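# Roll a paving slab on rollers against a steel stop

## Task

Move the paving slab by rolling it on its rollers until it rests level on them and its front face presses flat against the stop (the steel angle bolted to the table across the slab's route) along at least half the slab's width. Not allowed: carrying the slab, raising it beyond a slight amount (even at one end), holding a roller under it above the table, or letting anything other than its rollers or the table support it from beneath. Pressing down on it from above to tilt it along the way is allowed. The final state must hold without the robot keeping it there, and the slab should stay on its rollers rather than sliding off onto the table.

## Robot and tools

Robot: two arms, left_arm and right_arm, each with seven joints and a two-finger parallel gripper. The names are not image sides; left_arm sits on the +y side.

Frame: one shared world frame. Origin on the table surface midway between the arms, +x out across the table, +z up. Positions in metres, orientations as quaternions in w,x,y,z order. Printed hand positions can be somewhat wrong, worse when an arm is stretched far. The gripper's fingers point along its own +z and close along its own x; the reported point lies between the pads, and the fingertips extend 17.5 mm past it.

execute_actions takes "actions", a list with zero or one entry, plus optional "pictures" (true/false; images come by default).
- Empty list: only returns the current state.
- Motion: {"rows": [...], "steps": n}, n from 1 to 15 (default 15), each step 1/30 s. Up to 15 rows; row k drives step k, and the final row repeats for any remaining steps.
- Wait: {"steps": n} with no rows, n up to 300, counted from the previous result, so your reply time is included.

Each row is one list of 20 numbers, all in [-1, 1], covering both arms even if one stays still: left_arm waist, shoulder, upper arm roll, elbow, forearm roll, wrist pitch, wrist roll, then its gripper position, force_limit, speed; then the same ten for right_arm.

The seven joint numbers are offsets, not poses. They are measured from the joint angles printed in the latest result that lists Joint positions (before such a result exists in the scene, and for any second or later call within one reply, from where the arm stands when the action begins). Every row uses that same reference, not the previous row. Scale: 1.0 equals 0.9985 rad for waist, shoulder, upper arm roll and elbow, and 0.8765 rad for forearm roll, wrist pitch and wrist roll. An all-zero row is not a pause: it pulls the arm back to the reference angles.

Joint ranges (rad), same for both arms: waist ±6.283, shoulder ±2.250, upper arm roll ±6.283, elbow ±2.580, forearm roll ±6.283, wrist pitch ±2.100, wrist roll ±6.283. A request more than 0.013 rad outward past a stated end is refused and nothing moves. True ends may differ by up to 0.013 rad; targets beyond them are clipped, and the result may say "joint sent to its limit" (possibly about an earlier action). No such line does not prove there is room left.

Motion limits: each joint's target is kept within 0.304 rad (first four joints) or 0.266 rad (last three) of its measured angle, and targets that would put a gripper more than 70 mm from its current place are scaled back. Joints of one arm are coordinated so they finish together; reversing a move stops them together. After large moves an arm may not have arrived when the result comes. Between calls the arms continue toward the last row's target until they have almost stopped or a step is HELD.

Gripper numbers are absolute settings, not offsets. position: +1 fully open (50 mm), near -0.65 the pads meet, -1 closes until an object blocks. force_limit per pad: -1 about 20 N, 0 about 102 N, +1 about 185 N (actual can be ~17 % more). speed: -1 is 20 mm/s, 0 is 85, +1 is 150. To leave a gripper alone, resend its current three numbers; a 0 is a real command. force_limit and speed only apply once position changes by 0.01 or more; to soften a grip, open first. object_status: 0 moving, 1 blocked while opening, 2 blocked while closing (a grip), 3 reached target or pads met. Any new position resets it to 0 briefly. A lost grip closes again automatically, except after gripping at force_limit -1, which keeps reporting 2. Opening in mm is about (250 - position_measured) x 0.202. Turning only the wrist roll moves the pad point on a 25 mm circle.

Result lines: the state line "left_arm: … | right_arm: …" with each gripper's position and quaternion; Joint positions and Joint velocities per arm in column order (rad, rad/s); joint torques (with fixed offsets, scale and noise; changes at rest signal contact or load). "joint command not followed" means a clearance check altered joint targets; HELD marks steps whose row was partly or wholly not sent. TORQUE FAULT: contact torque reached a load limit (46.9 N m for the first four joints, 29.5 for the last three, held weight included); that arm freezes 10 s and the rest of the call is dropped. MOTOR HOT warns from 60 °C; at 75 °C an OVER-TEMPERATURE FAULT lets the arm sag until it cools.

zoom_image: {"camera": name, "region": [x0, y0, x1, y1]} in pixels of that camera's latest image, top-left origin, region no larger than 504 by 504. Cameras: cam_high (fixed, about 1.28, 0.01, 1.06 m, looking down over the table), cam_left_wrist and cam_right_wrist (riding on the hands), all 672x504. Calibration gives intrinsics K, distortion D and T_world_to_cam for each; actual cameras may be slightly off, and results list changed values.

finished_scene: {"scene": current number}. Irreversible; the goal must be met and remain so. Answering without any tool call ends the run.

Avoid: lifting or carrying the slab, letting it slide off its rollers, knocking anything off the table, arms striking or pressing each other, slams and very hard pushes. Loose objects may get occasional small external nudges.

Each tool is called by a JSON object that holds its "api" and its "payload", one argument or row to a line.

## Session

{"api": "execute_actions", "payload": {
  "actions": []
}}

Scene clock: 0.00 s of 4350.00 s.
left_arm: end_effector_position=(+0.6228, +0.5549, +0.1164) position_measured=3 object_status=3 end_effector_quat_wxyz=(+0.147, -0.264, +0.822, +0.484) | right_arm: end_effector_position=(+0.3826, -0.7170, +0.2363) position_measured=3 object_status=3 end_effector_quat_wxyz=(+0.109, +0.852, +0.512, +0.007)
Joint positions: left_arm=[ 0.857  1.311 -1.226  1.372  0.103  0.94   3.721] | right_arm=[ 0.741  0.47  -0.084  1.411  0.083  1.047  1.856]
Joint velocities: left_arm=[ 0.     0.    -0.     0.    -0.001 -0.001 -0.   ] | right_arm=[-0.     0.     0.001  0.    -0.     0.    -0.   ]
Joint torques (N m, as the joint torque sensors report them, + toward a larger angle): no reading
camera_calibration (this result's frames):
cam_left_wrist: T_world_to_cam=[[-0.814671, -0.290346, -0.502006, 0.728863], [-0.578503, 0.346349, 0.738496, 0.108175], [-0.0405502, 0.892043, -0.450127, -0.250522], [0, 0, 0, 1]] pos_world=[0.646205, 0.397633, 0.173239]
cam_right_wrist: T_world_to_cam=[[0.466688, 0.880184, -0.0864779, 0.467121], [0.878219, -0.449634, 0.162975, -0.654425], [0.104564, -0.152005, -0.982833, 0.244383], [0, 0, 0, 1]] pos_world=[0.331175, -0.668257, 0.387238]

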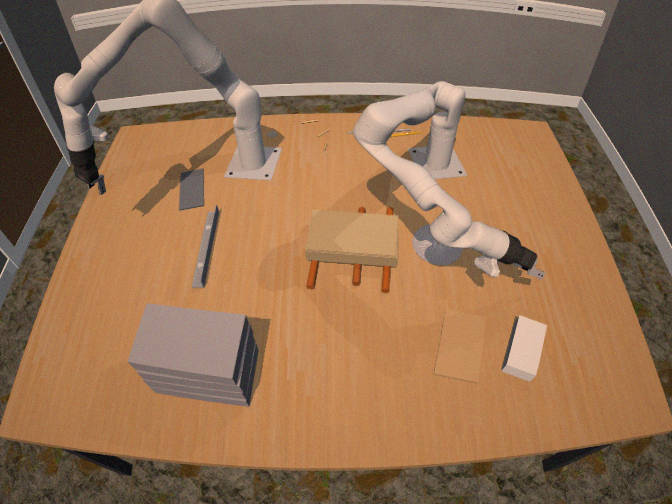

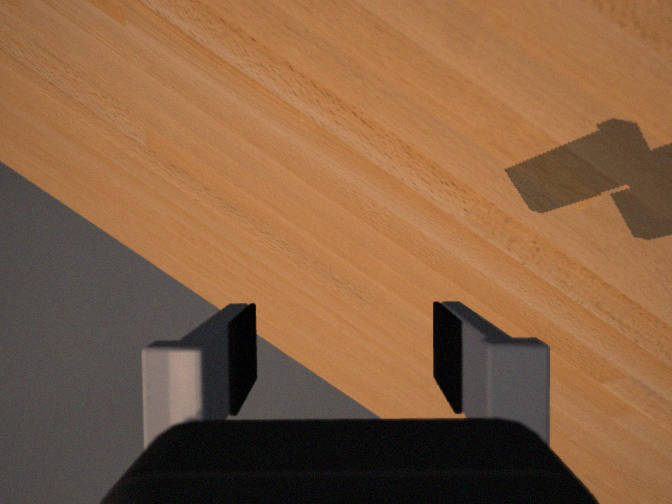

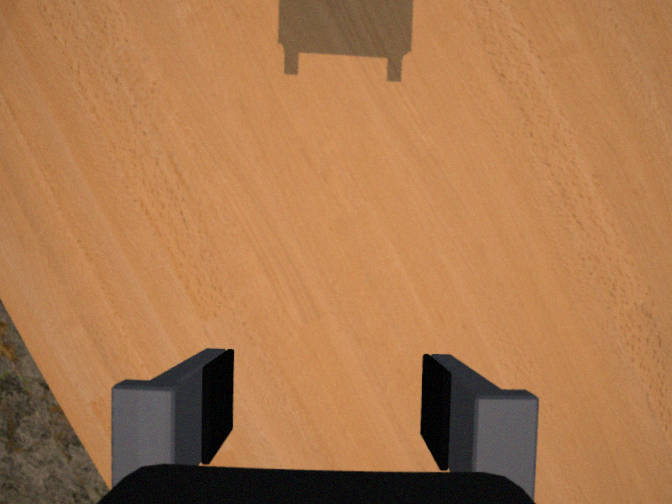

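{"api": "zoom_image", "payload": {
  "camera": "cam_high",
  "region": [170, 180, 480, 320]
}}

Region (170, 180, 480, 320) of cam_high's 672x504 image, scaled by 1.626, with more detail than that image has; it fills the top 228 rows of this view, and the rest is white.

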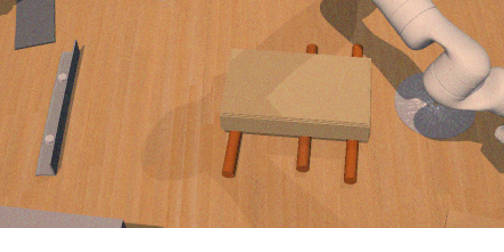

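{"api": "execute_actions", "payload": {
  "actions": [
    {"rows":[[0,-0.5,0,0,0,0,0,1,0,0,-0.95,0,0.084,0,-0.09,0,0.5,1,0,0],[0,-0.5,0,0,0,0,0,1,0,0,-0.95,0,0.084,0,-0.09,0,0.5,1,0,0],[0,-0.6,0,0,0,0,0,1,0,0,-0.95,0,0.084,0,-0.09,0,0.5,1,0,0],[0,-0.7,0.2,0,0,0,0,1,0,0,-0.95,0,0.084,0,-0.09,0,0.5,1,0,0],[-0.3,-0.79,0.5,0,0,0.1,0,1,0,0,-0.95,0,0.084,0,-0.09,0,0.5,1,0,0],[-0.6,-0.79,0.9,-0.1,-0.1,0.3,0,1,0,0,-0.95,0,0.084,0,-0.09,0,0.5,1,0,0]],"steps":15}
  ]
}}

Scene clock: 11.60 s of 4350.00 s.
left_arm: end_effector_position=(+0.6072, +0.5603, +0.1855) position_measured=3 object_status=3 end_effector_quat_wxyz=(+0.099, -0.398, +0.864, +0.292) | right_arm: end_effector_position=(+0.4988, -0.5960, +0.2364) position_measured=3 object_status=3 end_effector_quat_wxyz=(+0.105, +0.678, +0.727, +0.019)
Joint positions: left_arm=[ 0.589  0.868 -0.94   1.312  0.051  1.106  3.721] | right_arm=[ 0.391  0.47  -0.021  1.411  0.025  1.047  2.142]
Joint velocities: left_arm=[-1.319 -1.31   1.314 -0.232 -0.234  0.633  0.   ] | right_arm=[-0.849  0.001  0.071 -0.001 -0.07  -0.001  0.514]
Joint torques (N m, as the joint torque sensors report them, + toward a larger angle): left_arm=[  1.45 -23.21  -7.69  -7.7   -1.95  -0.66   0.16] | right_arm=[ -0.64 -20.83  -0.03  -9.57   0.02  -0.7    0.01]
Steps of this call (steps 1 to 90: nothing new was sent; then 8.10 s passed at rest; steps 91 to 105: all 15 steps of this action). Readings (joint positions | what the end effector reports):
91: left_arm=[0.857 1.309 -1.225 1.372 0.103 0.940 3.721] | right_arm=[0.740 0.470 -0.083 1.411 0.083 1.047 1.857] | left_arm position_measured=3 object_status=3 | right_arm position_measured=3 object_status=3
92: left_arm=[0.857 1.303 -1.224 1.373 0.104 0.940 3.721] | right_arm=[0.733 0.470 -0.080 1.411 0.083 1.047 1.861] | left_arm position_measured=3 object_status=3 | right_arm position_measured=3 object_status=3
94: left_arm=[0.857 1.274 -1.223 1.373 0.104 0.941 3.721] | right_arm=[0.703 0.470 -0.072 1.411 0.076 1.047 1.884] | left_arm position_measured=3 object_status=3 | right_arm position_measured=3 object_status=3
98: left_arm=[0.831 1.151 -1.190 1.368 0.101 0.951 3.721] | right_arm=[0.592 0.470 -0.047 1.411 0.051 1.047 1.979] | left_arm position_measured=3 object_status=3 | right_arm position_measured=3 object_status=3
105: the state above
camera_calibration (this result's frames):
cam_left_wrist: T_world_to_cam=[[-0.659884, -0.630464, -0.408739, 0.831678], [-0.745009, 0.478396, 0.464864, 0.124127], [-0.0975409, 0.611271, -0.785388, 0.0291998], [0, 0, 0, 1]] pos_world=[0.644135, 0.447113, 0.30517]
cam_right_wrist: T_world_to_cam=[[-0.0699886, 0.991036, -0.113793, 0.646595], [0.986356, 0.085791, 0.140504, -0.431627], [0.149006, -0.102407, -0.983519, 0.258236], [0, 0, 0, 1]] pos_world=[0.432514, -0.577325, 0.388203]

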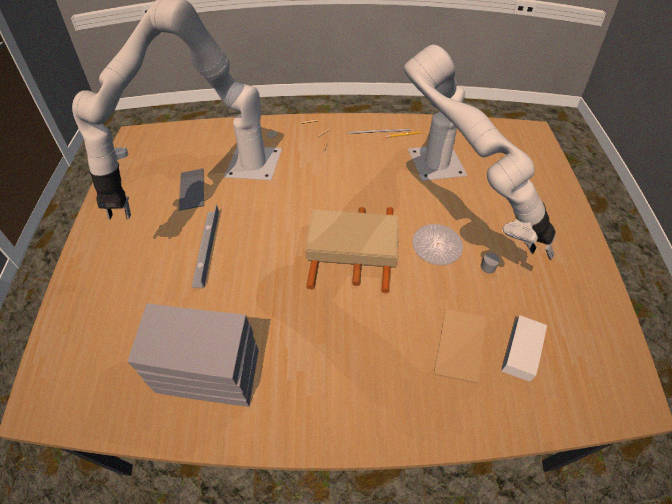

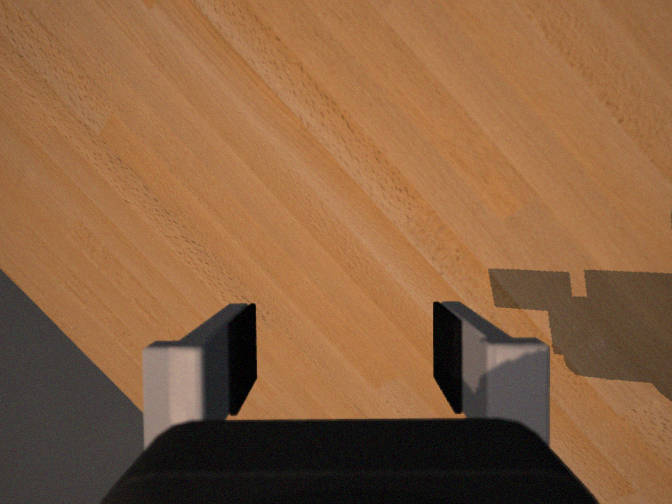

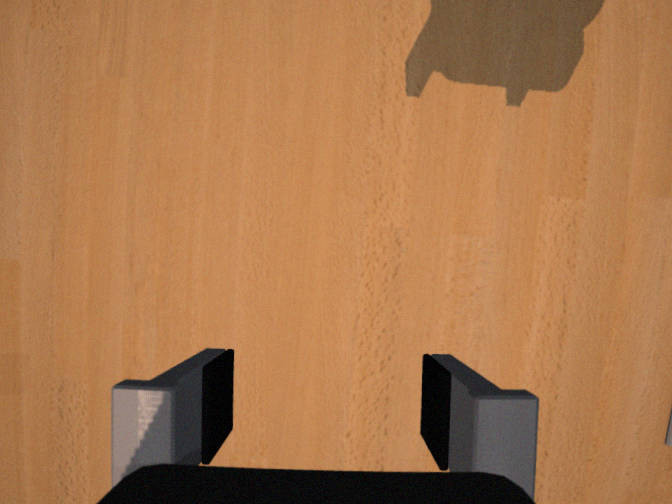

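{"api": "execute_actions", "payload": {
  "actions": []
}}

Scene clock: 18.77 s of 4350.00 s.
left_arm: end_effector_position=(+0.6283, +0.4464, +0.2620) position_measured=3 object_status=3 end_effector_quat_wxyz=(+0.096, -0.372, +0.922, +0.055) | right_arm: end_effector_position=(+0.5936, -0.2976, +0.2369) position_measured=3 object_status=3 end_effector_quat_wxyz=(+0.097, +0.376, +0.920, +0.045)
Joint positions: left_arm=[ 0.258  0.522 -0.327  1.272  0.016  1.203  3.721] | right_arm=[-0.208  0.47   0.     1.411  0.004  1.047  2.294]
Joint velocities: left_arm=[-0.  0.  0.  0. -0.  0.  0.] | right_arm=[-0.001 -0.    -0.     0.     0.    -0.     0.   ]
Joint torques (N m, as the joint torque sensors report them, + toward a larger angle): left_arm=[  0.34 -20.69  -1.42 -10.4   -0.49  -0.62   0.22] | right_arm=[ -0.28 -20.59   0.1   -9.99   0.    -0.93   0.47]
Steps of this call (steps 1 to 45: the robot went on to your last target; steps 46 to 110: nothing new was sent; then 3.50 s passed at rest). Readings (joint positions | what the end effector reports):
1: left_arm=[0.546 0.825 -0.897 1.305 0.044 1.125 3.721] | right_arm=[0.363 0.470 -0.019 1.410 0.023 1.047 2.159] | left_arm position_measured=3 object_status=3 | right_arm position_measured=3 object_status=3
2: left_arm=[0.504 0.783 -0.855 1.299 0.038 1.140 3.721] | right_arm=[0.335 0.470 -0.017 1.410 0.021 1.047 2.173] | left_arm position_measured=3 object_status=3 | right_arm position_measured=3 object_status=3
4: left_arm=[0.430 0.705 -0.772 1.290 0.029 1.162 3.721] | right_arm=[0.279 0.470 -0.013 1.410 0.018 1.047 2.197] | left_arm position_measured=3 object_status=3 | right_arm position_measured=3 object_status=3
8: left_arm=[0.333 0.602 -0.599 1.279 0.020 1.187 3.721] | right_arm=[0.167 0.470 -0.008 1.410 0.013 1.047 2.232] | left_arm position_measured=3 object_status=3 | right_arm position_measured=3 object_status=3
110: the state above
All arms were judged still, so your last target was given up. Only a new action makes them travel on or press farther. Fingers that are still opening or closing keep moving.
camera_calibration (this result's frames):
cam_left_wrist: T_world_to_cam=[[-0.7011, -0.677981, -0.220909, 0.802903], [-0.705815, 0.70389, 0.079774, 0.134375], [0.101411, 0.21185, -0.972026, 0.263186], [0, 0, 0, 1]] pos_world=[0.63107, 0.394011, 0.422472]
cam_right_wrist: T_world_to_cam=[[-0.707415, 0.694736, -0.13002, 0.651617], [0.683266, 0.719265, 0.125723, -0.178845], [0.180863, 0.0000997615, -0.983508, 0.286723], [0, 0, 0, 1]] pos_world=[0.531304, -0.324094, 0.389203]

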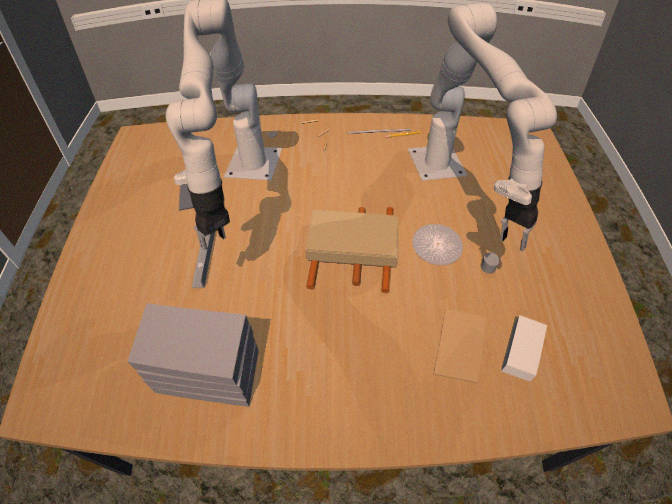

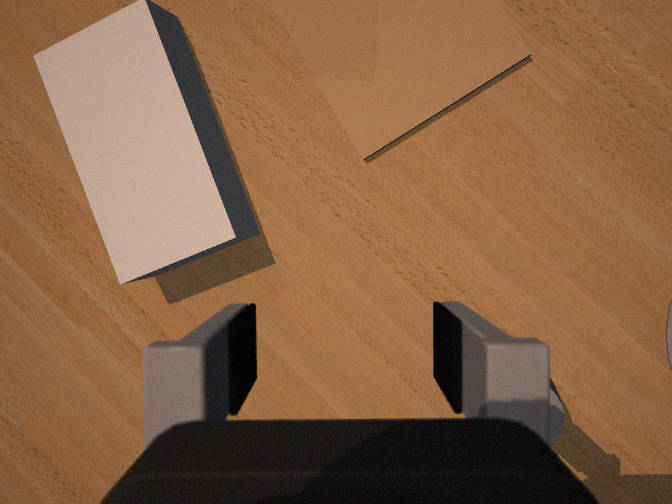

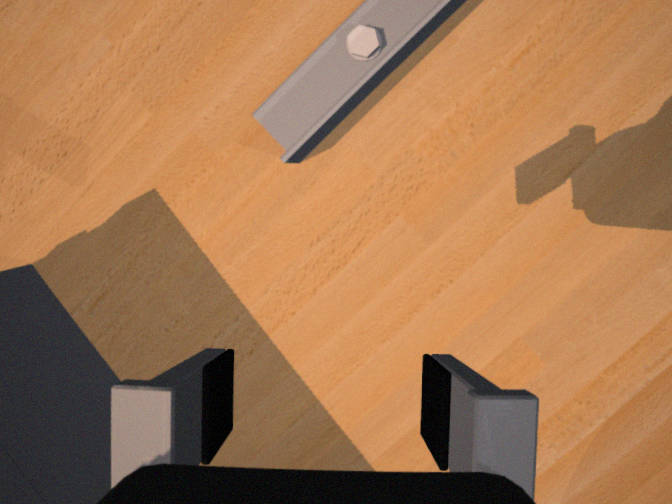

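{"api": "zoom_image", "payload": {
  "camera": "cam_high",
  "region": [160, 170, 460, 320]
}}

{"api": "execute_actions", "payload": {
  "actions": [
    {"rows":[[-0.8,0,0.327,0,-0.018,0.15,0.15,1,0,0,0,0.1,0,-0.15,0,0.1,0,1,0,0]]}
  ],
  "pictures": false
}}

Region (160, 170, 460, 320) of cam_high's 672x504 image, scaled by 1.680, with more detail than that image has.

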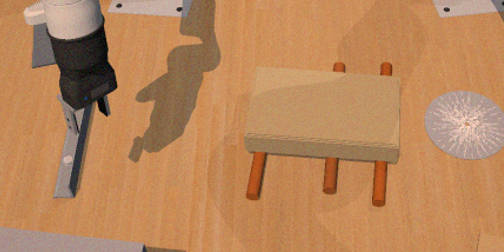

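Scene clock: 20.33 s of 4350.00 s.
left_arm: end_effector_position=(+0.5770, +0.5342, +0.2487) position_measured=3 object_status=3 end_effector_quat_wxyz=(+0.017, -0.506, +0.862, +0.008) | right_arm: end_effector_position=(+0.6220, -0.2956, +0.2303) position_measured=3 object_status=3 end_effector_quat_wxyz=(+0.081, +0.377, +0.922, +0.037)
Joint positions: left_arm=[-0.161  0.523 -0.046  1.272  0.003  1.317  3.834] | right_arm=[-0.208  0.568  0.     1.261  0.004  1.135  2.294]
Joint velocities: left_arm=[-0.923 -0.     0.208 -0.003 -0.011  0.081  0.081] | right_arm=[ 0.     0.017 -0.    -0.003 -0.     0.002 -0.   ]
Joint torques (N m, as the joint torque sensors report them, + toward a larger angle): left_arm=[ -0.25 -21.14  -0.35  -9.44  -0.38  -0.54   0.19] | right_arm=[ -0.1  -22.18   0.28 -10.29  -0.01  -0.74   0.17]
Steps of this call (steps 1 to 32: nothing new was sent; steps 33 to 47: all 15 steps of this action). Readings (joint positions | what the end effector reports):
33: left_arm=[0.256 0.522 -0.326 1.272 0.016 1.204 3.721] | right_arm=[-0.208 0.471 0.000 1.410 0.004 1.048 2.294] | left_arm position_measured=3 object_status=3 | right_arm position_measured=3 object_status=3
34: left_arm=[0.249 0.522 -0.320 1.272 0.016 1.206 3.723] | right_arm=[-0.207 0.475 0.000 1.404 0.004 1.051 2.294] | left_arm position_measured=3 object_status=3 | right_arm position_measured=3 object_status=3
36: left_arm=[0.218 0.522 -0.293 1.272 0.014 1.217 3.735] | right_arm=[-0.207 0.496 0.000 1.377 0.004 1.067 2.294] | left_arm position_measured=3 object_status=3 | right_arm position_measured=3 object_status=3
40: left_arm=[0.092 0.522 -0.176 1.272 0.009 1.266 3.783] | right_arm=[-0.208 0.553 0.000 1.287 0.004 1.119 2.294] | left_arm position_measured=3 object_status=3 | right_arm position_measured=3 object_status=3
47: the state above

{"api": "execute_actions", "payload": {
  "actions": [
    {"rows":[[-0.38,0,0.046,0,0,0.018,0.02,1,0,0,-0.77,0.153,0,-0.188,0,0.24,0.013,1,0,0]]}
  ],
  "pictures": false
}}

{"api": "execute_actions", "payload": {
  "actions": [
    {"steps":25}
  ]
}}

Scene clock: 25.17 s of 4350.00 s.
left_arm: end_effector_position=(+0.4929, +0.6958, +0.2488) position_measured=3 object_status=3 end_effector_quat_wxyz=(+0.007, -0.651, +0.759, -0.001) | right_arm: end_effector_position=(+0.5925, -0.1166, +0.2089) position_measured=3 object_status=3 end_effector_quat_wxyz=(+0.024, +0.222, +0.975, +0.014)
Joint positions: left_arm=[-0.54   0.523  0.     1.272  0.003  1.332  3.852] | right_arm=[-0.529  0.675  0.001  1.13   0.005  1.281  2.302]
Joint velocities: left_arm=[ 0.    -0.    -0.001 -0.    -0.     0.001 -0.   ] | right_arm=[-0.788  0.134 -0.004 -0.171 -0.002  0.192  0.01 ]
Joint torques (N m, as the joint torque sensors report them, + toward a larger angle): left_arm=[  0.19 -20.83   0.47  -9.86  -0.07  -0.19   0.15] | right_arm=[ -0.57 -24.52   0.24  -9.22   0.21   0.14   0.35]
Steps of this call (steps 1 to 30: the robot went on to your last target; steps 31 to 90: nothing new was sent; then 1.33 s passed at rest; steps 91 to 105: all 15 steps of this action). Readings (joint positions | what the end effector reports):
91: left_arm=[-0.541 0.522 -0.000 1.272 0.000 1.334 3.852] | right_arm=[-0.209 0.570 0.000 1.261 0.005 1.135 2.294] | left_arm position_measured=3 object_status=3 | right_arm position_measured=3 object_status=3
92: left_arm=[-0.541 0.522 -0.000 1.272 0.001 1.333 3.852] | right_arm=[-0.215 0.574 0.002 1.257 0.005 1.139 2.295] | left_arm position_measured=3 object_status=3 | right_arm position_measured=3 object_status=3
94: left_arm=[-0.540 0.523 0.000 1.272 0.003 1.333 3.852] | right_arm=[-0.244 0.588 0.004 1.240 0.006 1.157 2.296] | left_arm position_measured=3 object_status=3 | right_arm position_measured=3 object_status=3
98: left_arm=[-0.540 0.523 0.000 1.272 0.003 1.332 3.852] | right_arm=[-0.346 0.631 0.002 1.187 0.005 1.216 2.299] | left_arm position_measured=3 object_status=3 | right_arm position_measured=3 object_status=3
105: the state above

Scene clock: 26.00 s of 4350.00 s.
left_arm: end_effector_position=(+0.4929, +0.6958, +0.2488) position_measured=3 object_status=3 end_effector_quat_wxyz=(+0.007, -0.651, +0.759, -0.001) | right_arm: end_effector_position=(+0.4614, +0.0993, +0.2005) position_measured=3 object_status=3 end_effector_quat_wxyz=(+0.002, -0.001, +1.000, -0.000)
Joint positions: left_arm=[-0.54   0.523  0.     1.272  0.003  1.332  3.852] | right_arm=[-0.975  0.72   0.     1.074  0.004  1.345  2.306]
Joint velocities: left_arm=[-0.    -0.     0.     0.001  0.001 -0.001  0.001] | right_arm=[-0.012  0.001 -0.002 -0.    -0.001 -0.001 -0.   ]
Joint torques (N m, as the joint torque sensors report them, + toward a larger angle): left_arm=[  0.09 -20.46   0.45  -9.78  -0.11  -0.35  -0.02] | right_arm=[  0.21 -24.23  -0.16  -9.33   0.03  -0.15   0.08]
Steps of this call (steps 1 to 25: the robot went on to your last target). Readings (joint positions | what the end effector reports):
1: left_arm=[-0.540 0.523 0.000 1.272 0.003 1.332 3.852] | right_arm=[-0.555 0.680 0.001 1.124 0.005 1.288 2.303] | left_arm position_measured=3 object_status=3 | right_arm position_measured=3 object_status=3
2: left_arm=[-0.540 0.523 0.000 1.272 0.003 1.332 3.852] | right_arm=[-0.581 0.683 0.001 1.119 0.005 1.293 2.303] | left_arm position_measured=3 object_status=3 | right_arm position_measured=3 object_status=3
4: left_arm=[-0.540 0.523 0.000 1.272 0.003 1.332 3.852] | right_arm=[-0.634 0.690 0.001 1.111 0.005 1.303 2.304] | left_arm position_measured=3 object_status=3 | right_arm position_measured=3 object_status=3
8: left_arm=[-0.540 0.523 0.000 1.272 0.003 1.332 3.852] | right_arm=[-0.740 0.700 0.001 1.098 0.005 1.317 2.304] | left_arm position_measured=3 object_status=3 | right_arm position_measured=3 object_status=3
25: the state above
camera_calibration (this result's frames):
cam_left_wrist: T_world_to_cam=[[-0.145558, -0.989274, -0.0122292, 0.765084], [-0.988628, 0.144969, 0.0399796, 0.402447], [-0.0377779, 0.0179095, -0.999126, 0.421562], [0, 0, 0, 1]] pos_world=[0.52516, 0.690986, 0.41446]
cam_right_wrist: T_world_to_cam=[[-0.999886, -0.010894, 0.0104346, 0.454546], [-0.0112124, 0.999458, -0.0309647, -0.045344], [-0.0100916, -0.0310782, -0.999466, 0.369265], [0, 0, 0, 1]] pos_world=[0.457712, 0.0617473, 0.362921]

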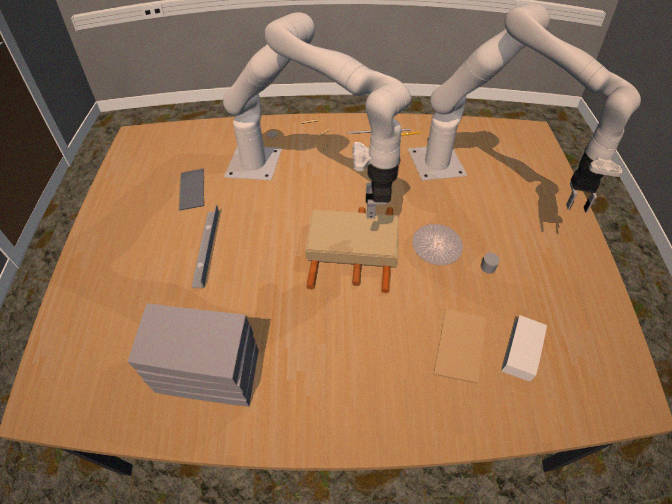

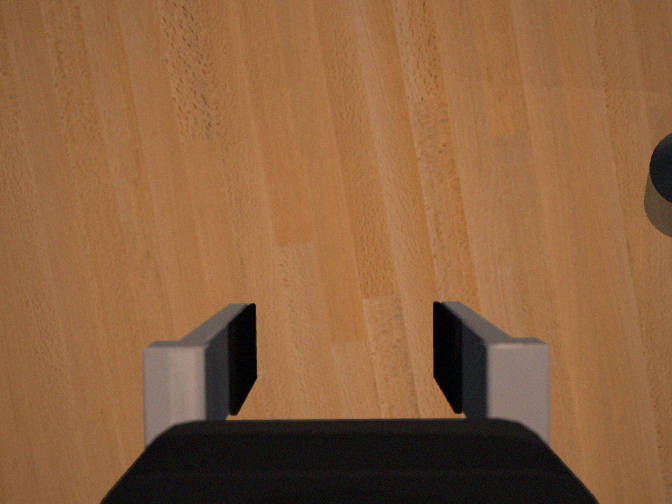

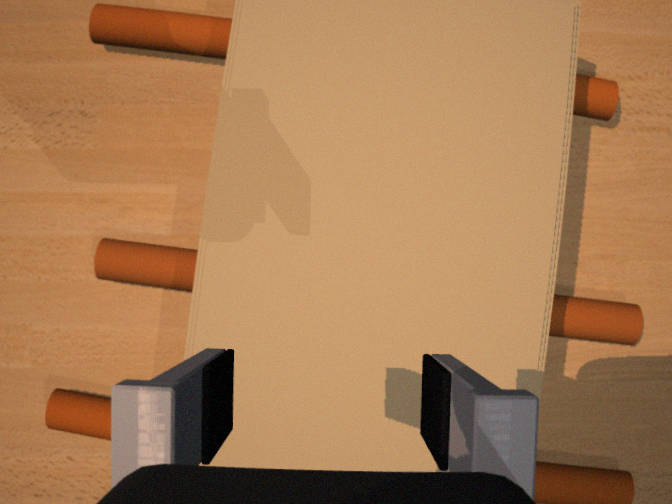

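{"api": "execute_actions", "payload": {
  "actions": [
    {"rows":[[0,0,0,0,0,0,0,1,0,0,0.035,0.045,0,0.24,0,-0.33,0.04,1,0,0]]}
  ],
  "pictures": false
}}

Scene clock: 35.10 s of 4350.00 s.
left_arm: end_effector_position=(+0.4929, +0.6958, +0.2488) position_measured=3 object_status=3 end_effector_quat_wxyz=(+0.007, -0.651, +0.759, -0.001) | right_arm: end_effector_position=(+0.4640, +0.0728, +0.1039) position_measured=3 object_status=3 end_effector_quat_wxyz=(+0.004, -0.002, +1.000, +0.001)
Joint positions: left_arm=[-0.54   0.523  0.     1.272  0.003  1.332  3.852] | right_arm=[-0.941  0.766  0.     1.313  0.004  1.056  2.341]
Joint velocities: left_arm=[ 0.    -0.    -0.001 -0.001 -0.    -0.001  0.   ] | right_arm=[ 0.004 -0.006 -0.007  0.005 -0.003 -0.019  0.001]
Joint torques (N m, as the joint torque sensors report them, + toward a larger angle): left_arm=[  0.1  -20.56   0.77  -9.9   -0.2   -0.36   0.08] | right_arm=[  0.23 -24.09   0.34  -9.2   -0.44   0.1    0.3 ]
Steps of this call (steps 1 to 30: the robot went on to your last target; steps 31 to 90: nothing new was sent; then 5.60 s passed at rest; steps 91 to 105: all 15 steps of this action). Readings (joint positions | what the end effector reports):
91: left_arm=[-0.540 0.523 0.000 1.272 0.003 1.332 3.852] | right_arm=[-0.976 0.721 0.000 1.075 0.004 1.344 2.306] | left_arm position_measured=3 object_status=3 | right_arm position_measured=3 object_status=3
92: left_arm=[-0.540 0.523 0.000 1.272 0.003 1.332 3.852] | right_arm=[-0.975 0.721 -0.000 1.079 0.004 1.338 2.307] | left_arm position_measured=3 object_status=3 | right_arm position_measured=3 object_status=3
94: left_arm=[-0.540 0.523 0.000 1.272 0.003 1.332 3.852] | right_arm=[-0.971 0.725 -0.000 1.106 0.004 1.308 2.310] | left_arm position_measured=3 object_status=3 | right_arm position_measured=3 object_status=3
98: left_arm=[-0.540 0.523 0.000 1.272 0.003 1.332 3.852] | right_arm=[-0.954 0.747 -0.000 1.218 0.004 1.175 2.327] | left_arm position_measured=3 object_status=3 | right_arm position_measured=3 object_status=3
105: the state above

{"api": "execute_actions", "payload": {
  "actions": [
    {"rows":[[0,0,0,0,0,0,0,1,0,0,0,0.007,0,0.01,0,-0.018,0,1,0,0],[0,0,0,0,0,0,0,1,0,0,0,0.014,0,0.021,0,-0.036,0,1,0,0],[0,0,0,0,0,0,0,1,0,0,0,0.014,0,0.021,0,-0.036,0,1,0,0],[0,0,0,0,0,0,0,1,0,0,0,0.021,0,0.031,0,-0.054,0,1,0,0],[0,0,0,0,0,0,0,1,0,0,0,0.021,0,0.031,0,-0.054,0,1,0,0],[0,0,0,0,0,0,0,1,0,0,0,0.028,0,0.042,0,-0.072,0,1,0,0]]}
  ],
  "pictures": false
}}

Scene clock: 37.47 s of 4350.00 s.
left_arm: end_effector_position=(+0.4929, +0.6958, +0.2488) position_measured=3 object_status=3 end_effector_quat_wxyz=(+0.007, -0.651, +0.759, -0.001) | right_arm: end_effector_position=(+0.4620, +0.0733, +0.0846) position_measured=3 object_status=3 end_effector_quat_wxyz=(+0.005, -0.003, +1.000, +0.004)
Joint positions: left_arm=[-0.54   0.523  0.     1.272  0.003  1.332  3.852] | right_arm=[-0.942  0.783 -0.001  1.35   0.003  0.996  2.341]
Joint velocities: left_arm=[-0.     0.    -0.    -0.     0.001  0.     0.   ] | right_arm=[ 0.001 -0.001  0.004  0.004  0.002  0.005  0.   ]
Joint torques (N m, as the joint torque sensors report them, + toward a larger angle): left_arm=[  0.2  -20.84   0.5   -9.76  -0.2   -0.29   0.04] | right_arm=[  0.95 -14.31   0.73  -4.63   0.6   -1.62   0.24]
Steps of this call (steps 1 to 15: the robot went on to your last target; steps 16 to 56: nothing new was sent; steps 57 to 71: all 15 steps of this action). Readings (joint positions | what the end effector reports):
57: left_arm=[-0.540 0.523 0.000 1.272 0.003 1.332 3.852] | right_arm=[-0.940 0.766 0.000 1.314 0.004 1.055 2.341] | left_arm position_measured=3 object_status=3 | right_arm position_measured=3 object_status=3
58: left_arm=[-0.540 0.523 0.000 1.272 0.003 1.332 3.852] | right_arm=[-0.941 0.770 0.000 1.318 0.004 1.048 2.341] | left_arm position_measured=3 object_status=3 | right_arm position_measured=3 object_status=3
60: left_arm=[-0.540 0.523 0.000 1.272 0.003 1.332 3.852] | right_arm=[-0.941 0.779 0.000 1.331 0.004 1.029 2.341] | left_arm position_measured=3 object_status=3 | right_arm position_measured=3 object_status=3
64: left_arm=[-0.540 0.523 0.000 1.272 0.003 1.332 3.852] | right_arm=[-0.941 0.784 0.000 1.348 0.004 1.002 2.341] | left_arm position_measured=3 object_status=3 | right_arm position_measured=3 object_status=3
71: the state above

{"api": "execute_actions", "payload": {
  "actions": [
    {"rows":[[0,0,0,0,0,0,0,1,0,0,0.005,0.008,0,0.012,0,-0.008,0.003,1,0,0],[0,0,0,0,0,0,0,1,0,0,0.008,0.005,0,0.018,0,-0.012,0.007,1,0,0],[0,0,0,0,0,0,0,1,0,0,0.011,0.002,0,0.025,0,-0.016,0.010,1,0,0],[0,0,0,0,0,0,0,1,0,0,0.014,-0.001,0,0.032,0,-0.020,0.014,1,0,0],[0,0,0,0,0,0,0,1,0,0,0.017,-0.004,0,0.038,0,-0.024,0.017,1,0,0],[0,0,0,0,0,0,0,1,0,0,0.020,-0.007,0,0.045,0,-0.028,0.020,1,0,0],[0,0,0,0,0,0,0,1,0,0,0.023,-0.010,0,0.051,0,-0.032,0.024,1,0,0],[0,0,0,0,0,0,0,1,0,0,0.026,-0.014,0,0.058,0,-0.036,0.027,1,0,0],[0,0,0,0,0,0,0,1,0,0,0.029,-0.017,0,0.065,0,-0.040,0.030,1,0,0],[0,0,0,0,0,0,0,1,0,0,0.032,-0.020,0,0.071,0,-0.044,0.034,1,0,0],[0,0,0,0,0,0,0,1,0,0,0.035,-0.023,0,0.078,0,-0.048,0.037,1,0,0],[0,0,0,0,0,0,0,1,0,0,0.038,-0.026,0,0.085,0,-0.052,0.041,1,0,0],[0,0,0,0,0,0,0,1,0,0,0.041,-0.029,0,0.091,0,-0.056,0.044,1,0,0]]}
  ],
  "pictures": false
}}

Scene clock: 40.67 s of 4350.00 s.
left_arm: end_effector_position=(+0.4929, +0.6959, +0.2488) position_measured=3 object_status=3 end_effector_quat_wxyz=(+0.007, -0.651, +0.759, -0.001) | right_arm: end_effector_position=(+0.4588, +0.0456, +0.0842) position_measured=3 object_status=3 end_effector_quat_wxyz=(+0.003, -0.004, +1.000, +0.005)
Joint positions: left_arm=[-0.54   0.523  0.     1.272  0.003  1.332  3.852] | right_arm=[-0.906  0.743 -0.004  1.435 -0.     0.954  2.378]
Joint velocities: left_arm=[-0.     0.    -0.    -0.     0.    -0.001  0.   ] | right_arm=[ 0.024 -0.032  0.018  0.077  0.013 -0.001  0.036]
Joint torques (N m, as the joint torque sensors report them, + toward a larger angle): left_arm=[ -0.02 -20.74   0.38  -9.62   0.    -0.2    0.2 ] | right_arm=[  0.85 -10.     2.42  -6.06   1.67  -3.7    0.23]
Steps of this call (steps 1 to 15: the robot went on to your last target; steps 16 to 81: nothing new was sent; steps 82 to 96: all 15 steps of this action). Readings (joint positions | what the end effector reports):
82: left_arm=[-0.540 0.523 0.000 1.272 0.003 1.332 3.852] | right_arm=[-0.941 0.782 -0.001 1.351 0.003 0.995 2.341] | left_arm position_measured=3 object_status=3 | right_arm position_measured=3 object_status=3
83: left_arm=[-0.540 0.523 0.000 1.272 0.003 1.332 3.852] | right_arm=[-0.939 0.780 -0.002 1.355 0.002 0.992 2.342] | left_arm position_measured=3 object_status=3 | right_arm position_measured=3 object_status=3
85: left_arm=[-0.540 0.523 0.000 1.272 0.003 1.332 3.852] | right_arm=[-0.935 0.775 -0.003 1.365 0.001 0.985 2.347] | left_arm position_measured=3 object_status=3 | right_arm position_measured=3 object_status=3
89: left_arm=[-0.540 0.523 0.000 1.272 0.003 1.332 3.852] | right_arm=[-0.924 0.763 -0.004 1.391 0.001 0.974 2.358] | left_arm position_measured=3 object_status=3 | right_arm position_measured=3 object_status=3
96: the state above

{"api": "execute_actions", "payload": {
  "actions": [
    {"rows":[[0,0,0,0,0,0,0,1,0,0,0.008,0.008,0.004,0.012,0,-0.012,0.006,1,0,0],[0,0,0,0,0,0,0,1,0,0,0.011,0.005,0.004,0.018,0,-0.016,0.009,1,0,0],[0,0,0,0,0,0,0,1,0,0,0.014,0.002,0.004,0.024,0,-0.019,0.013,1,0,0],[0,0,0,0,0,0,0,1,0,0,0.018,-0.001,0.004,0.030,0,-0.023,0.017,1,0,0],[0,0,0,0,0,0,0,1,0,0,0.021,-0.004,0.004,0.036,0,-0.026,0.020,1,0,0],[0,0,0,0,0,0,0,1,0,0,0.024,-0.007,0.004,0.042,0,-0.030,0.024,1,0,0],[0,0,0,0,0,0,0,1,0,0,0.027,-0.009,0.004,0.048,0,-0.034,0.028,1,0,0],[0,0,0,0,0,0,0,1,0,0,0.030,-0.012,0.004,0.054,0,-0.037,0.031,1,0,0],[0,0,0,0,0,0,0,1,0,0,0.033,-0.015,0.004,0.060,0,-0.041,0.035,1,0,0],[0,0,0,0,0,0,0,1,0,0,0.037,-0.018,0.004,0.066,0,-0.044,0.039,1,0,0],[0,0,0,0,0,0,0,1,0,0,0.040,-0.021,0.004,0.072,0,-0.048,0.043,1,0,0],[0,0,0,0,0,0,0,1,0,0,0.043,-0.023,0.004,0.078,0,-0.051,0.046,1,0,0],[0,0,0,0,0,0,0,1,0,0,0.046,-0.026,0.004,0.084,0,-0.055,0.050,1,0,0]]}
  ]
}}

Scene clock: 44.63 s of 4350.00 s.
left_arm: end_effector_position=(+0.4929, +0.6959, +0.2488) position_measured=3 object_status=3 end_effector_quat_wxyz=(+0.007, -0.651, +0.759, -0.001) | right_arm: end_effector_position=(+0.4566, +0.0167, +0.0840) position_measured=3 object_status=3 end_effector_quat_wxyz=(+0.000, -0.004, +1.000, +0.005)
Joint positions: left_arm=[-0.54   0.523  0.     1.272  0.003  1.332  3.852] | right_arm=[-0.867  0.705 -0.005  1.514 -0.005  0.915  2.42 ]
Joint velocities: left_arm=[-0.    -0.     0.001 -0.     0.001  0.001  0.   ] | right_arm=[ 0.026 -0.029  0.023  0.069  0.017  0.003  0.038]
Joint torques (N m, as the joint torque sensors report them, + toward a larger angle): left_arm=[  0.1  -20.42   0.28  -9.71   0.01  -0.22   0.04] | right_arm=[ 1.82 -9.97  3.25 -6.81  1.57 -4.72  0.37]
Steps of this call (steps 1 to 15: the robot went on to your last target; steps 16 to 90: nothing new was sent; then 0.47 s passed at rest; steps 91 to 105: all 15 steps of this action). Readings (joint positions | what the end effector reports):
91: left_arm=[-0.540 0.523 0.000 1.272 0.003 1.332 3.852] | right_arm=[-0.904 0.741 -0.005 1.438 -0.001 0.951 2.379] | left_arm position_measured=3 object_status=3 | right_arm position_measured=3 object_status=3
92: left_arm=[-0.540 0.523 0.000 1.272 0.003 1.332 3.852] | right_arm=[-0.903 0.739 -0.005 1.441 -0.003 0.948 2.381] | left_arm position_measured=3 object_status=3 | right_arm position_measured=3 object_status=3
94: left_arm=[-0.540 0.523 0.000 1.272 0.003 1.332 3.852] | right_arm=[-0.898 0.735 -0.005 1.451 -0.004 0.942 2.386] | left_arm position_measured=3 object_status=3 | right_arm position_measured=3 object_status=3
98: left_arm=[-0.540 0.523 0.000 1.272 0.003 1.332 3.852] | right_arm=[-0.886 0.724 -0.005 1.475 -0.005 0.933 2.398] | left_arm position_measured=3 object_status=3 | right_arm position_measured=3 object_status=3
105: the state above
camera_calibration (this result's frames):
cam_left_wrist: T_world_to_cam=[[-0.145558, -0.989274, -0.0122329, 0.765089], [-0.988628, 0.144969, 0.0399751, 0.402452], [-0.037773, 0.0179125, -0.999126, 0.421555], [0, 0, 0, 1]] pos_world=[0.525164, 0.690988, 0.414458]
cam_right_wrist: T_world_to_cam=[[-0.999765, -0.0163213, 0.0142922, 0.4497], [-0.0166056, 0.999662, -0.0200038, 0.0350548], [-0.0139609, -0.0202364, -0.999698, 0.251835], [0, 0, 0, 1]] pos_world=[0.453692, -0.0226071, 0.246033]

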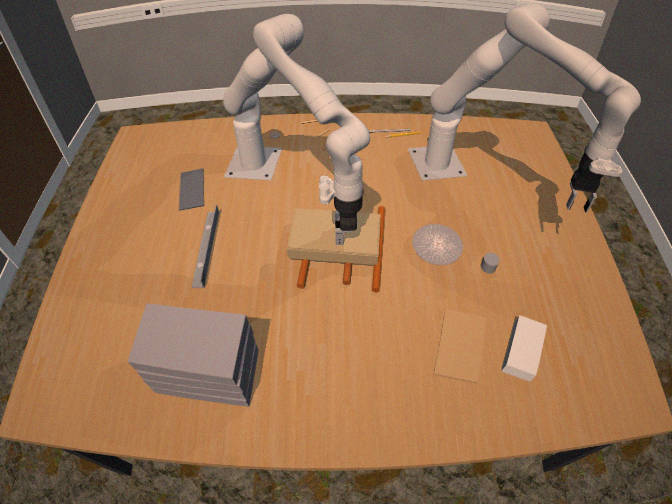

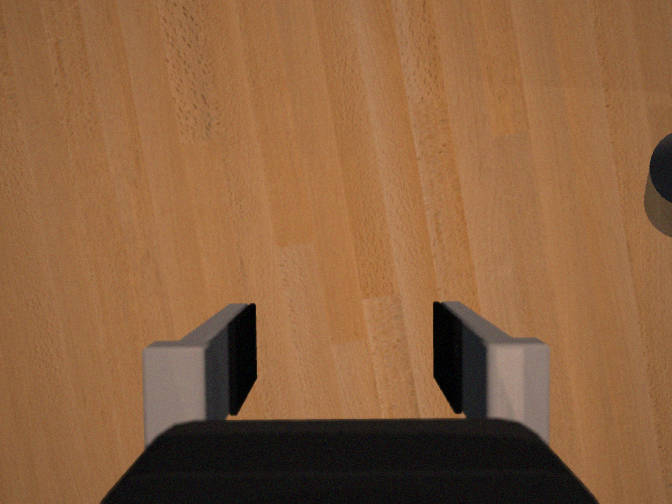

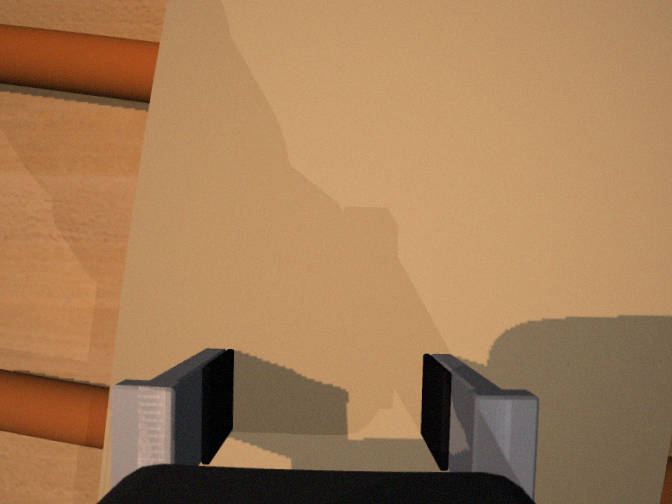

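{"api": "execute_actions", "payload": {
  "actions": [
    {"rows":[[0,0,0,0,0,0,0,1,0,0,0.010,0.010,0.005,0.010,0.005,-0.013,0.005,1,0,0],[0,0,0,0,0,0,0,1,0,0,0.013,0.007,0.005,0.015,0.005,-0.016,0.008,1,0,0],[0,0,0,0,0,0,0,1,0,0,0.016,0.005,0.005,0.020,0.005,-0.019,0.012,1,0,0],[0,0,0,0,0,0,0,1,0,0,0.020,0.003,0.005,0.025,0.005,-0.022,0.016,1,0,0],[0,0,0,0,0,0,0,1,0,0,0.023,0.000,0.005,0.030,0.005,-0.025,0.019,1,0,0],[0,0,0,0,0,0,0,1,0,0,0.026,-0.002,0.005,0.035,0.005,-0.028,0.023,1,0,0],[0,0,0,0,0,0,0,1,0,0,0.029,-0.005,0.005,0.040,0.005,-0.032,0.027,1,0,0],[0,0,0,0,0,0,0,1,0,0,0.033,-0.007,0.005,0.045,0.005,-0.035,0.030,1,0,0],[0,0,0,0,0,0,0,1,0,0,0.036,-0.009,0.005,0.050,0.005,-0.038,0.034,1,0,0],[0,0,0,0,0,0,0,1,0,0,0.039,-0.012,0.005,0.056,0.005,-0.041,0.038,1,0,0],[0,0,0,0,0,0,0,1,0,0,0.042,-0.014,0.005,0.061,0.005,-0.044,0.041,1,0,0],[0,0,0,0,0,0,0,1,0,0,0.046,-0.017,0.005,0.066,0.005,-0.047,0.045,1,0,0],[0,0,0,0,0,0,0,1,0,0,0.049,-0.019,0.005,0.071,0.005,-0.050,0.049,1,0,0]]}
  ]
}}

Scene clock: 50.13 s of 4350.00 s.
left_arm: end_effector_position=(+0.4929, +0.6959, +0.2488) position_measured=3 object_status=3 end_effector_quat_wxyz=(+0.007, -0.651, +0.759, -0.001) | right_arm: end_effector_position=(+0.4561, -0.0116, +0.0840) position_measured=3 object_status=3 end_effector_quat_wxyz=(-0.000, -0.003, +1.000, +0.005)
Joint positions: left_arm=[-0.54   0.523  0.     1.272  0.003  1.332  3.852] | right_arm=[-0.825  0.673 -0.005  1.582 -0.005  0.881  2.461]
Joint velocities: left_arm=[ 0.    -0.    -0.    -0.001 -0.    -0.001  0.   ] | right_arm=[ 0.022 -0.023  0.027  0.053  0.02   0.012  0.035]
Joint torques (N m, as the joint torque sensors report them, + toward a larger angle): left_arm=[  0.25 -20.55   0.53  -9.72  -0.13  -0.32   0.1 ] | right_arm=[ 2.84 -7.38  3.73 -7.34  2.08 -5.53  0.61]
Steps of this call (steps 1 to 15: the robot went on to your last target; steps 16 to 90: nothing new was sent; then 2.00 s passed at rest; steps 91 to 105: all 15 steps of this action). Readings (joint positions | what the end effector reports):
91: left_arm=[-0.540 0.523 0.000 1.272 0.003 1.332 3.852] | right_arm=[-0.864 0.703 -0.005 1.518 -0.005 0.912 2.421] | left_arm position_measured=3 object_status=3 | right_arm position_measured=3 object_status=3
92: left_arm=[-0.540 0.523 0.000 1.272 0.003 1.332 3.852] | right_arm=[-0.862 0.702 -0.006 1.520 -0.006 0.910 2.422] | left_arm position_measured=3 object_status=3 | right_arm position_measured=3 object_status=3
94: left_arm=[-0.540 0.523 0.000 1.272 0.003 1.332 3.852] | right_arm=[-0.857 0.698 -0.006 1.528 -0.006 0.905 2.427] | left_arm position_measured=3 object_status=3 | right_arm position_measured=3 object_status=3
98: left_arm=[-0.540 0.523 0.000 1.272 0.003 1.332 3.852] | right_arm=[-0.845 0.689 -0.005 1.548 -0.005 0.897 2.440] | left_arm position_measured=3 object_status=3 | right_arm position_measured=3 object_status=3
105: the state above
camera_calibration (this result's frames):
cam_left_wrist: T_world_to_cam=[[-0.145558, -0.989274, -0.012234, 0.76509], [-0.988628, 0.144969, 0.0399739, 0.402453], [-0.0377716, 0.0179134, -0.999126, 0.421553], [0, 0, 0, 1]] pos_world=[0.525165, 0.690989, 0.414457]
cam_right_wrist: T_world_to_cam=[[-0.999761, -0.0153514, 0.0155888, 0.448678], [-0.0156715, 0.999665, -0.0206225, 0.0629979], [-0.0152669, -0.0208619, -0.999666, 0.251757], [0, 0, 0, 1]] pos_world=[0.453401, -0.0508368, 0.245978]

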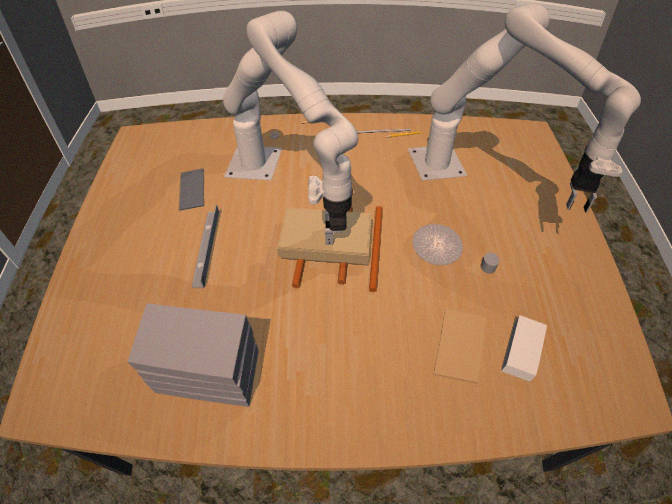

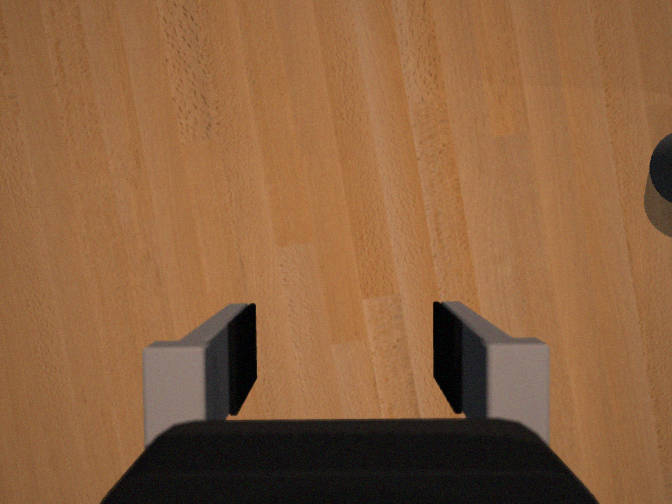

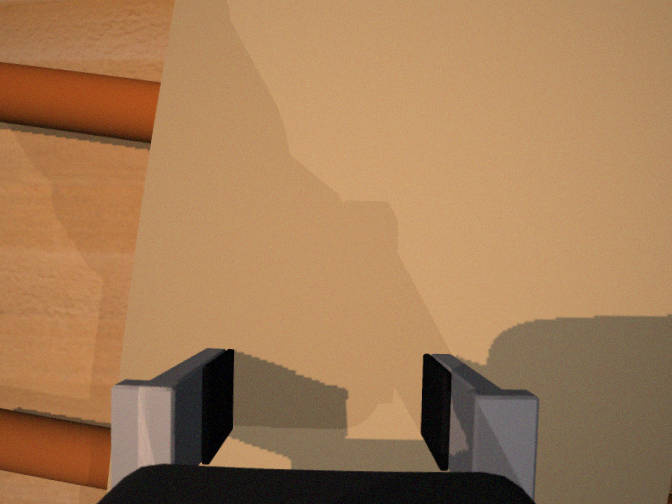

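{"api": "zoom_image", "payload": {
  "camera": "cam_high",
  "region": [180, 180, 420, 310]
}}

Region (180, 180, 420, 310) of cam_high's 672x504 image, scaled by 2.100, with more detail than that image has; it fills the top 273 rows of this view, and the rest is white.

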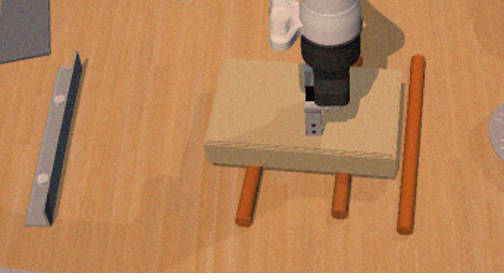

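{"api": "execute_actions", "payload": {
  "actions": [
    {"rows":[[0,0,0,0,0,0,0,1,0,0,0.010,0.011,0.005,0.008,0.005,-0.015,0.006,1,0,0],[0,0,0,0,0,0,0,1,0,0,0.014,0.009,0.005,0.012,0.005,-0.018,0.010,1,0,0],[0,0,0,0,0,0,0,1,0,0,0.017,0.006,0.005,0.017,0.005,-0.020,0.014,1,0,0],[0,0,0,0,0,0,0,1,0,0,0.021,0.004,0.005,0.022,0.005,-0.023,0.018,1,0,0],[0,0,0,0,0,0,0,1,0,0,0.024,0.002,0.005,0.027,0.005,-0.026,0.022,1,0,0],[0,0,0,0,0,0,0,1,0,0,0.028,-0.001,0.005,0.032,0.005,-0.029,0.026,1,0,0],[0,0,0,0,0,0,0,1,0,0,0.031,-0.003,0.005,0.037,0.005,-0.032,0.030,1,0,0],[0,0,0,0,0,0,0,1,0,0,0.035,-0.005,0.005,0.042,0.005,-0.035,0.034,1,0,0],[0,0,0,0,0,0,0,1,0,0,0.038,-0.008,0.005,0.047,0.005,-0.037,0.038,1,0,0],[0,0,0,0,0,0,0,1,0,0,0.042,-0.010,0.005,0.051,0.005,-0.040,0.042,1,0,0]]}
  ]
}}

Scene clock: 55.97 s of 4350.00 s.
left_arm: end_effector_position=(+0.4929, +0.6959, +0.2488) position_measured=3 object_status=3 end_effector_quat_wxyz=(+0.007, -0.651, +0.759, -0.001) | right_arm: end_effector_position=(+0.4566, -0.0353, +0.0840) position_measured=3 object_status=3 end_effector_quat_wxyz=(-0.000, -0.002, +1.000, +0.004)
Joint positions: left_arm=[-0.54   0.523  0.     1.272  0.003  1.332  3.852] | right_arm=[-0.788  0.649 -0.005  1.632 -0.005  0.856  2.496]
Joint velocities: left_arm=[ 0.     0.    -0.001 -0.     0.    -0.     0.   ] | right_arm=[ 0.008 -0.002 -0.011 -0.    -0.01  -0.016  0.001]
Joint torques (N m, as the joint torque sensors report them, + toward a larger angle): left_arm=[  0.25 -20.74   0.45  -9.8   -0.14  -0.17   0.16] | right_arm=[ 3.53 -8.86  3.78 -6.65  2.23 -4.83  0.41]
Steps of this call (steps 1 to 15: the robot went on to your last target; steps 16 to 90: nothing new was sent; then 2.33 s passed at rest; steps 91 to 105: all 15 steps of this action). Readings (joint positions | what the end effector reports):
91: left_arm=[-0.540 0.523 0.000 1.272 0.003 1.332 3.852] | right_arm=[-0.822 0.671 -0.006 1.584 -0.006 0.879 2.462] | left_arm position_measured=3 object_status=3 | right_arm position_measured=3 object_status=3
92: left_arm=[-0.540 0.523 0.000 1.272 0.003 1.332 3.852] | right_arm=[-0.820 0.670 -0.006 1.587 -0.006 0.876 2.464] | left_arm position_measured=3 object_status=3 | right_arm position_measured=3 object_status=3
94: left_arm=[-0.540 0.523 0.000 1.272 0.003 1.332 3.852] | right_arm=[-0.814 0.667 -0.006 1.593 -0.006 0.870 2.470] | left_arm position_measured=3 object_status=3 | right_arm position_measured=3 object_status=3
98: left_arm=[-0.540 0.523 0.000 1.272 0.003 1.332 3.852] | right_arm=[-0.801 0.658 -0.006 1.613 -0.006 0.863 2.483] | left_arm position_measured=3 object_status=3 | right_arm position_measured=3 object_status=3
105: the state above
camera_calibration (this result's frames):
cam_left_wrist: T_world_to_cam=[[-0.145558, -0.989274, -0.0122349, 0.765091], [-0.988628, 0.144969, 0.0399728, 0.402455], [-0.0377704, 0.0179141, -0.999126, 0.421551], [0, 0, 0, 1]] pos_world=[0.525166, 0.69099, 0.414456]
cam_right_wrist: T_world_to_cam=[[-0.999786, -0.0138541, 0.0153669, 0.448887], [-0.0141851, 0.999665, -0.021649, 0.0860938], [-0.0150618, -0.0218623, -0.999648, 0.251207], [0, 0, 0, 1]] pos_world=[0.453796, -0.0743541, 0.246084]

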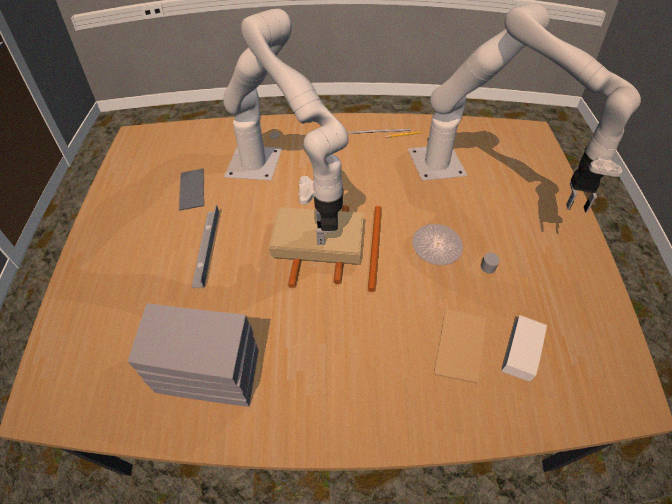

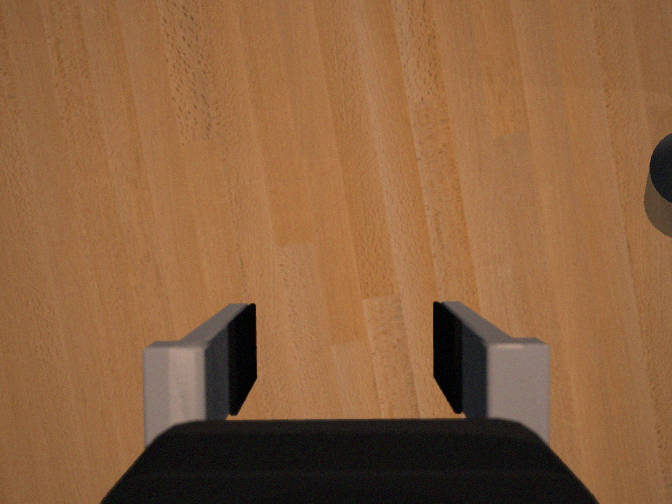

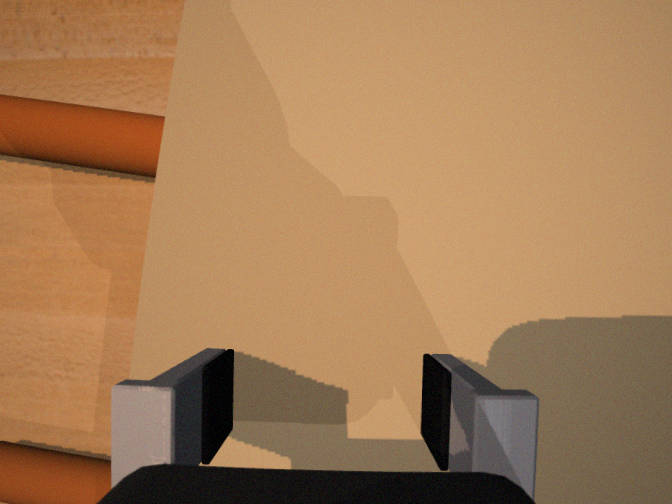

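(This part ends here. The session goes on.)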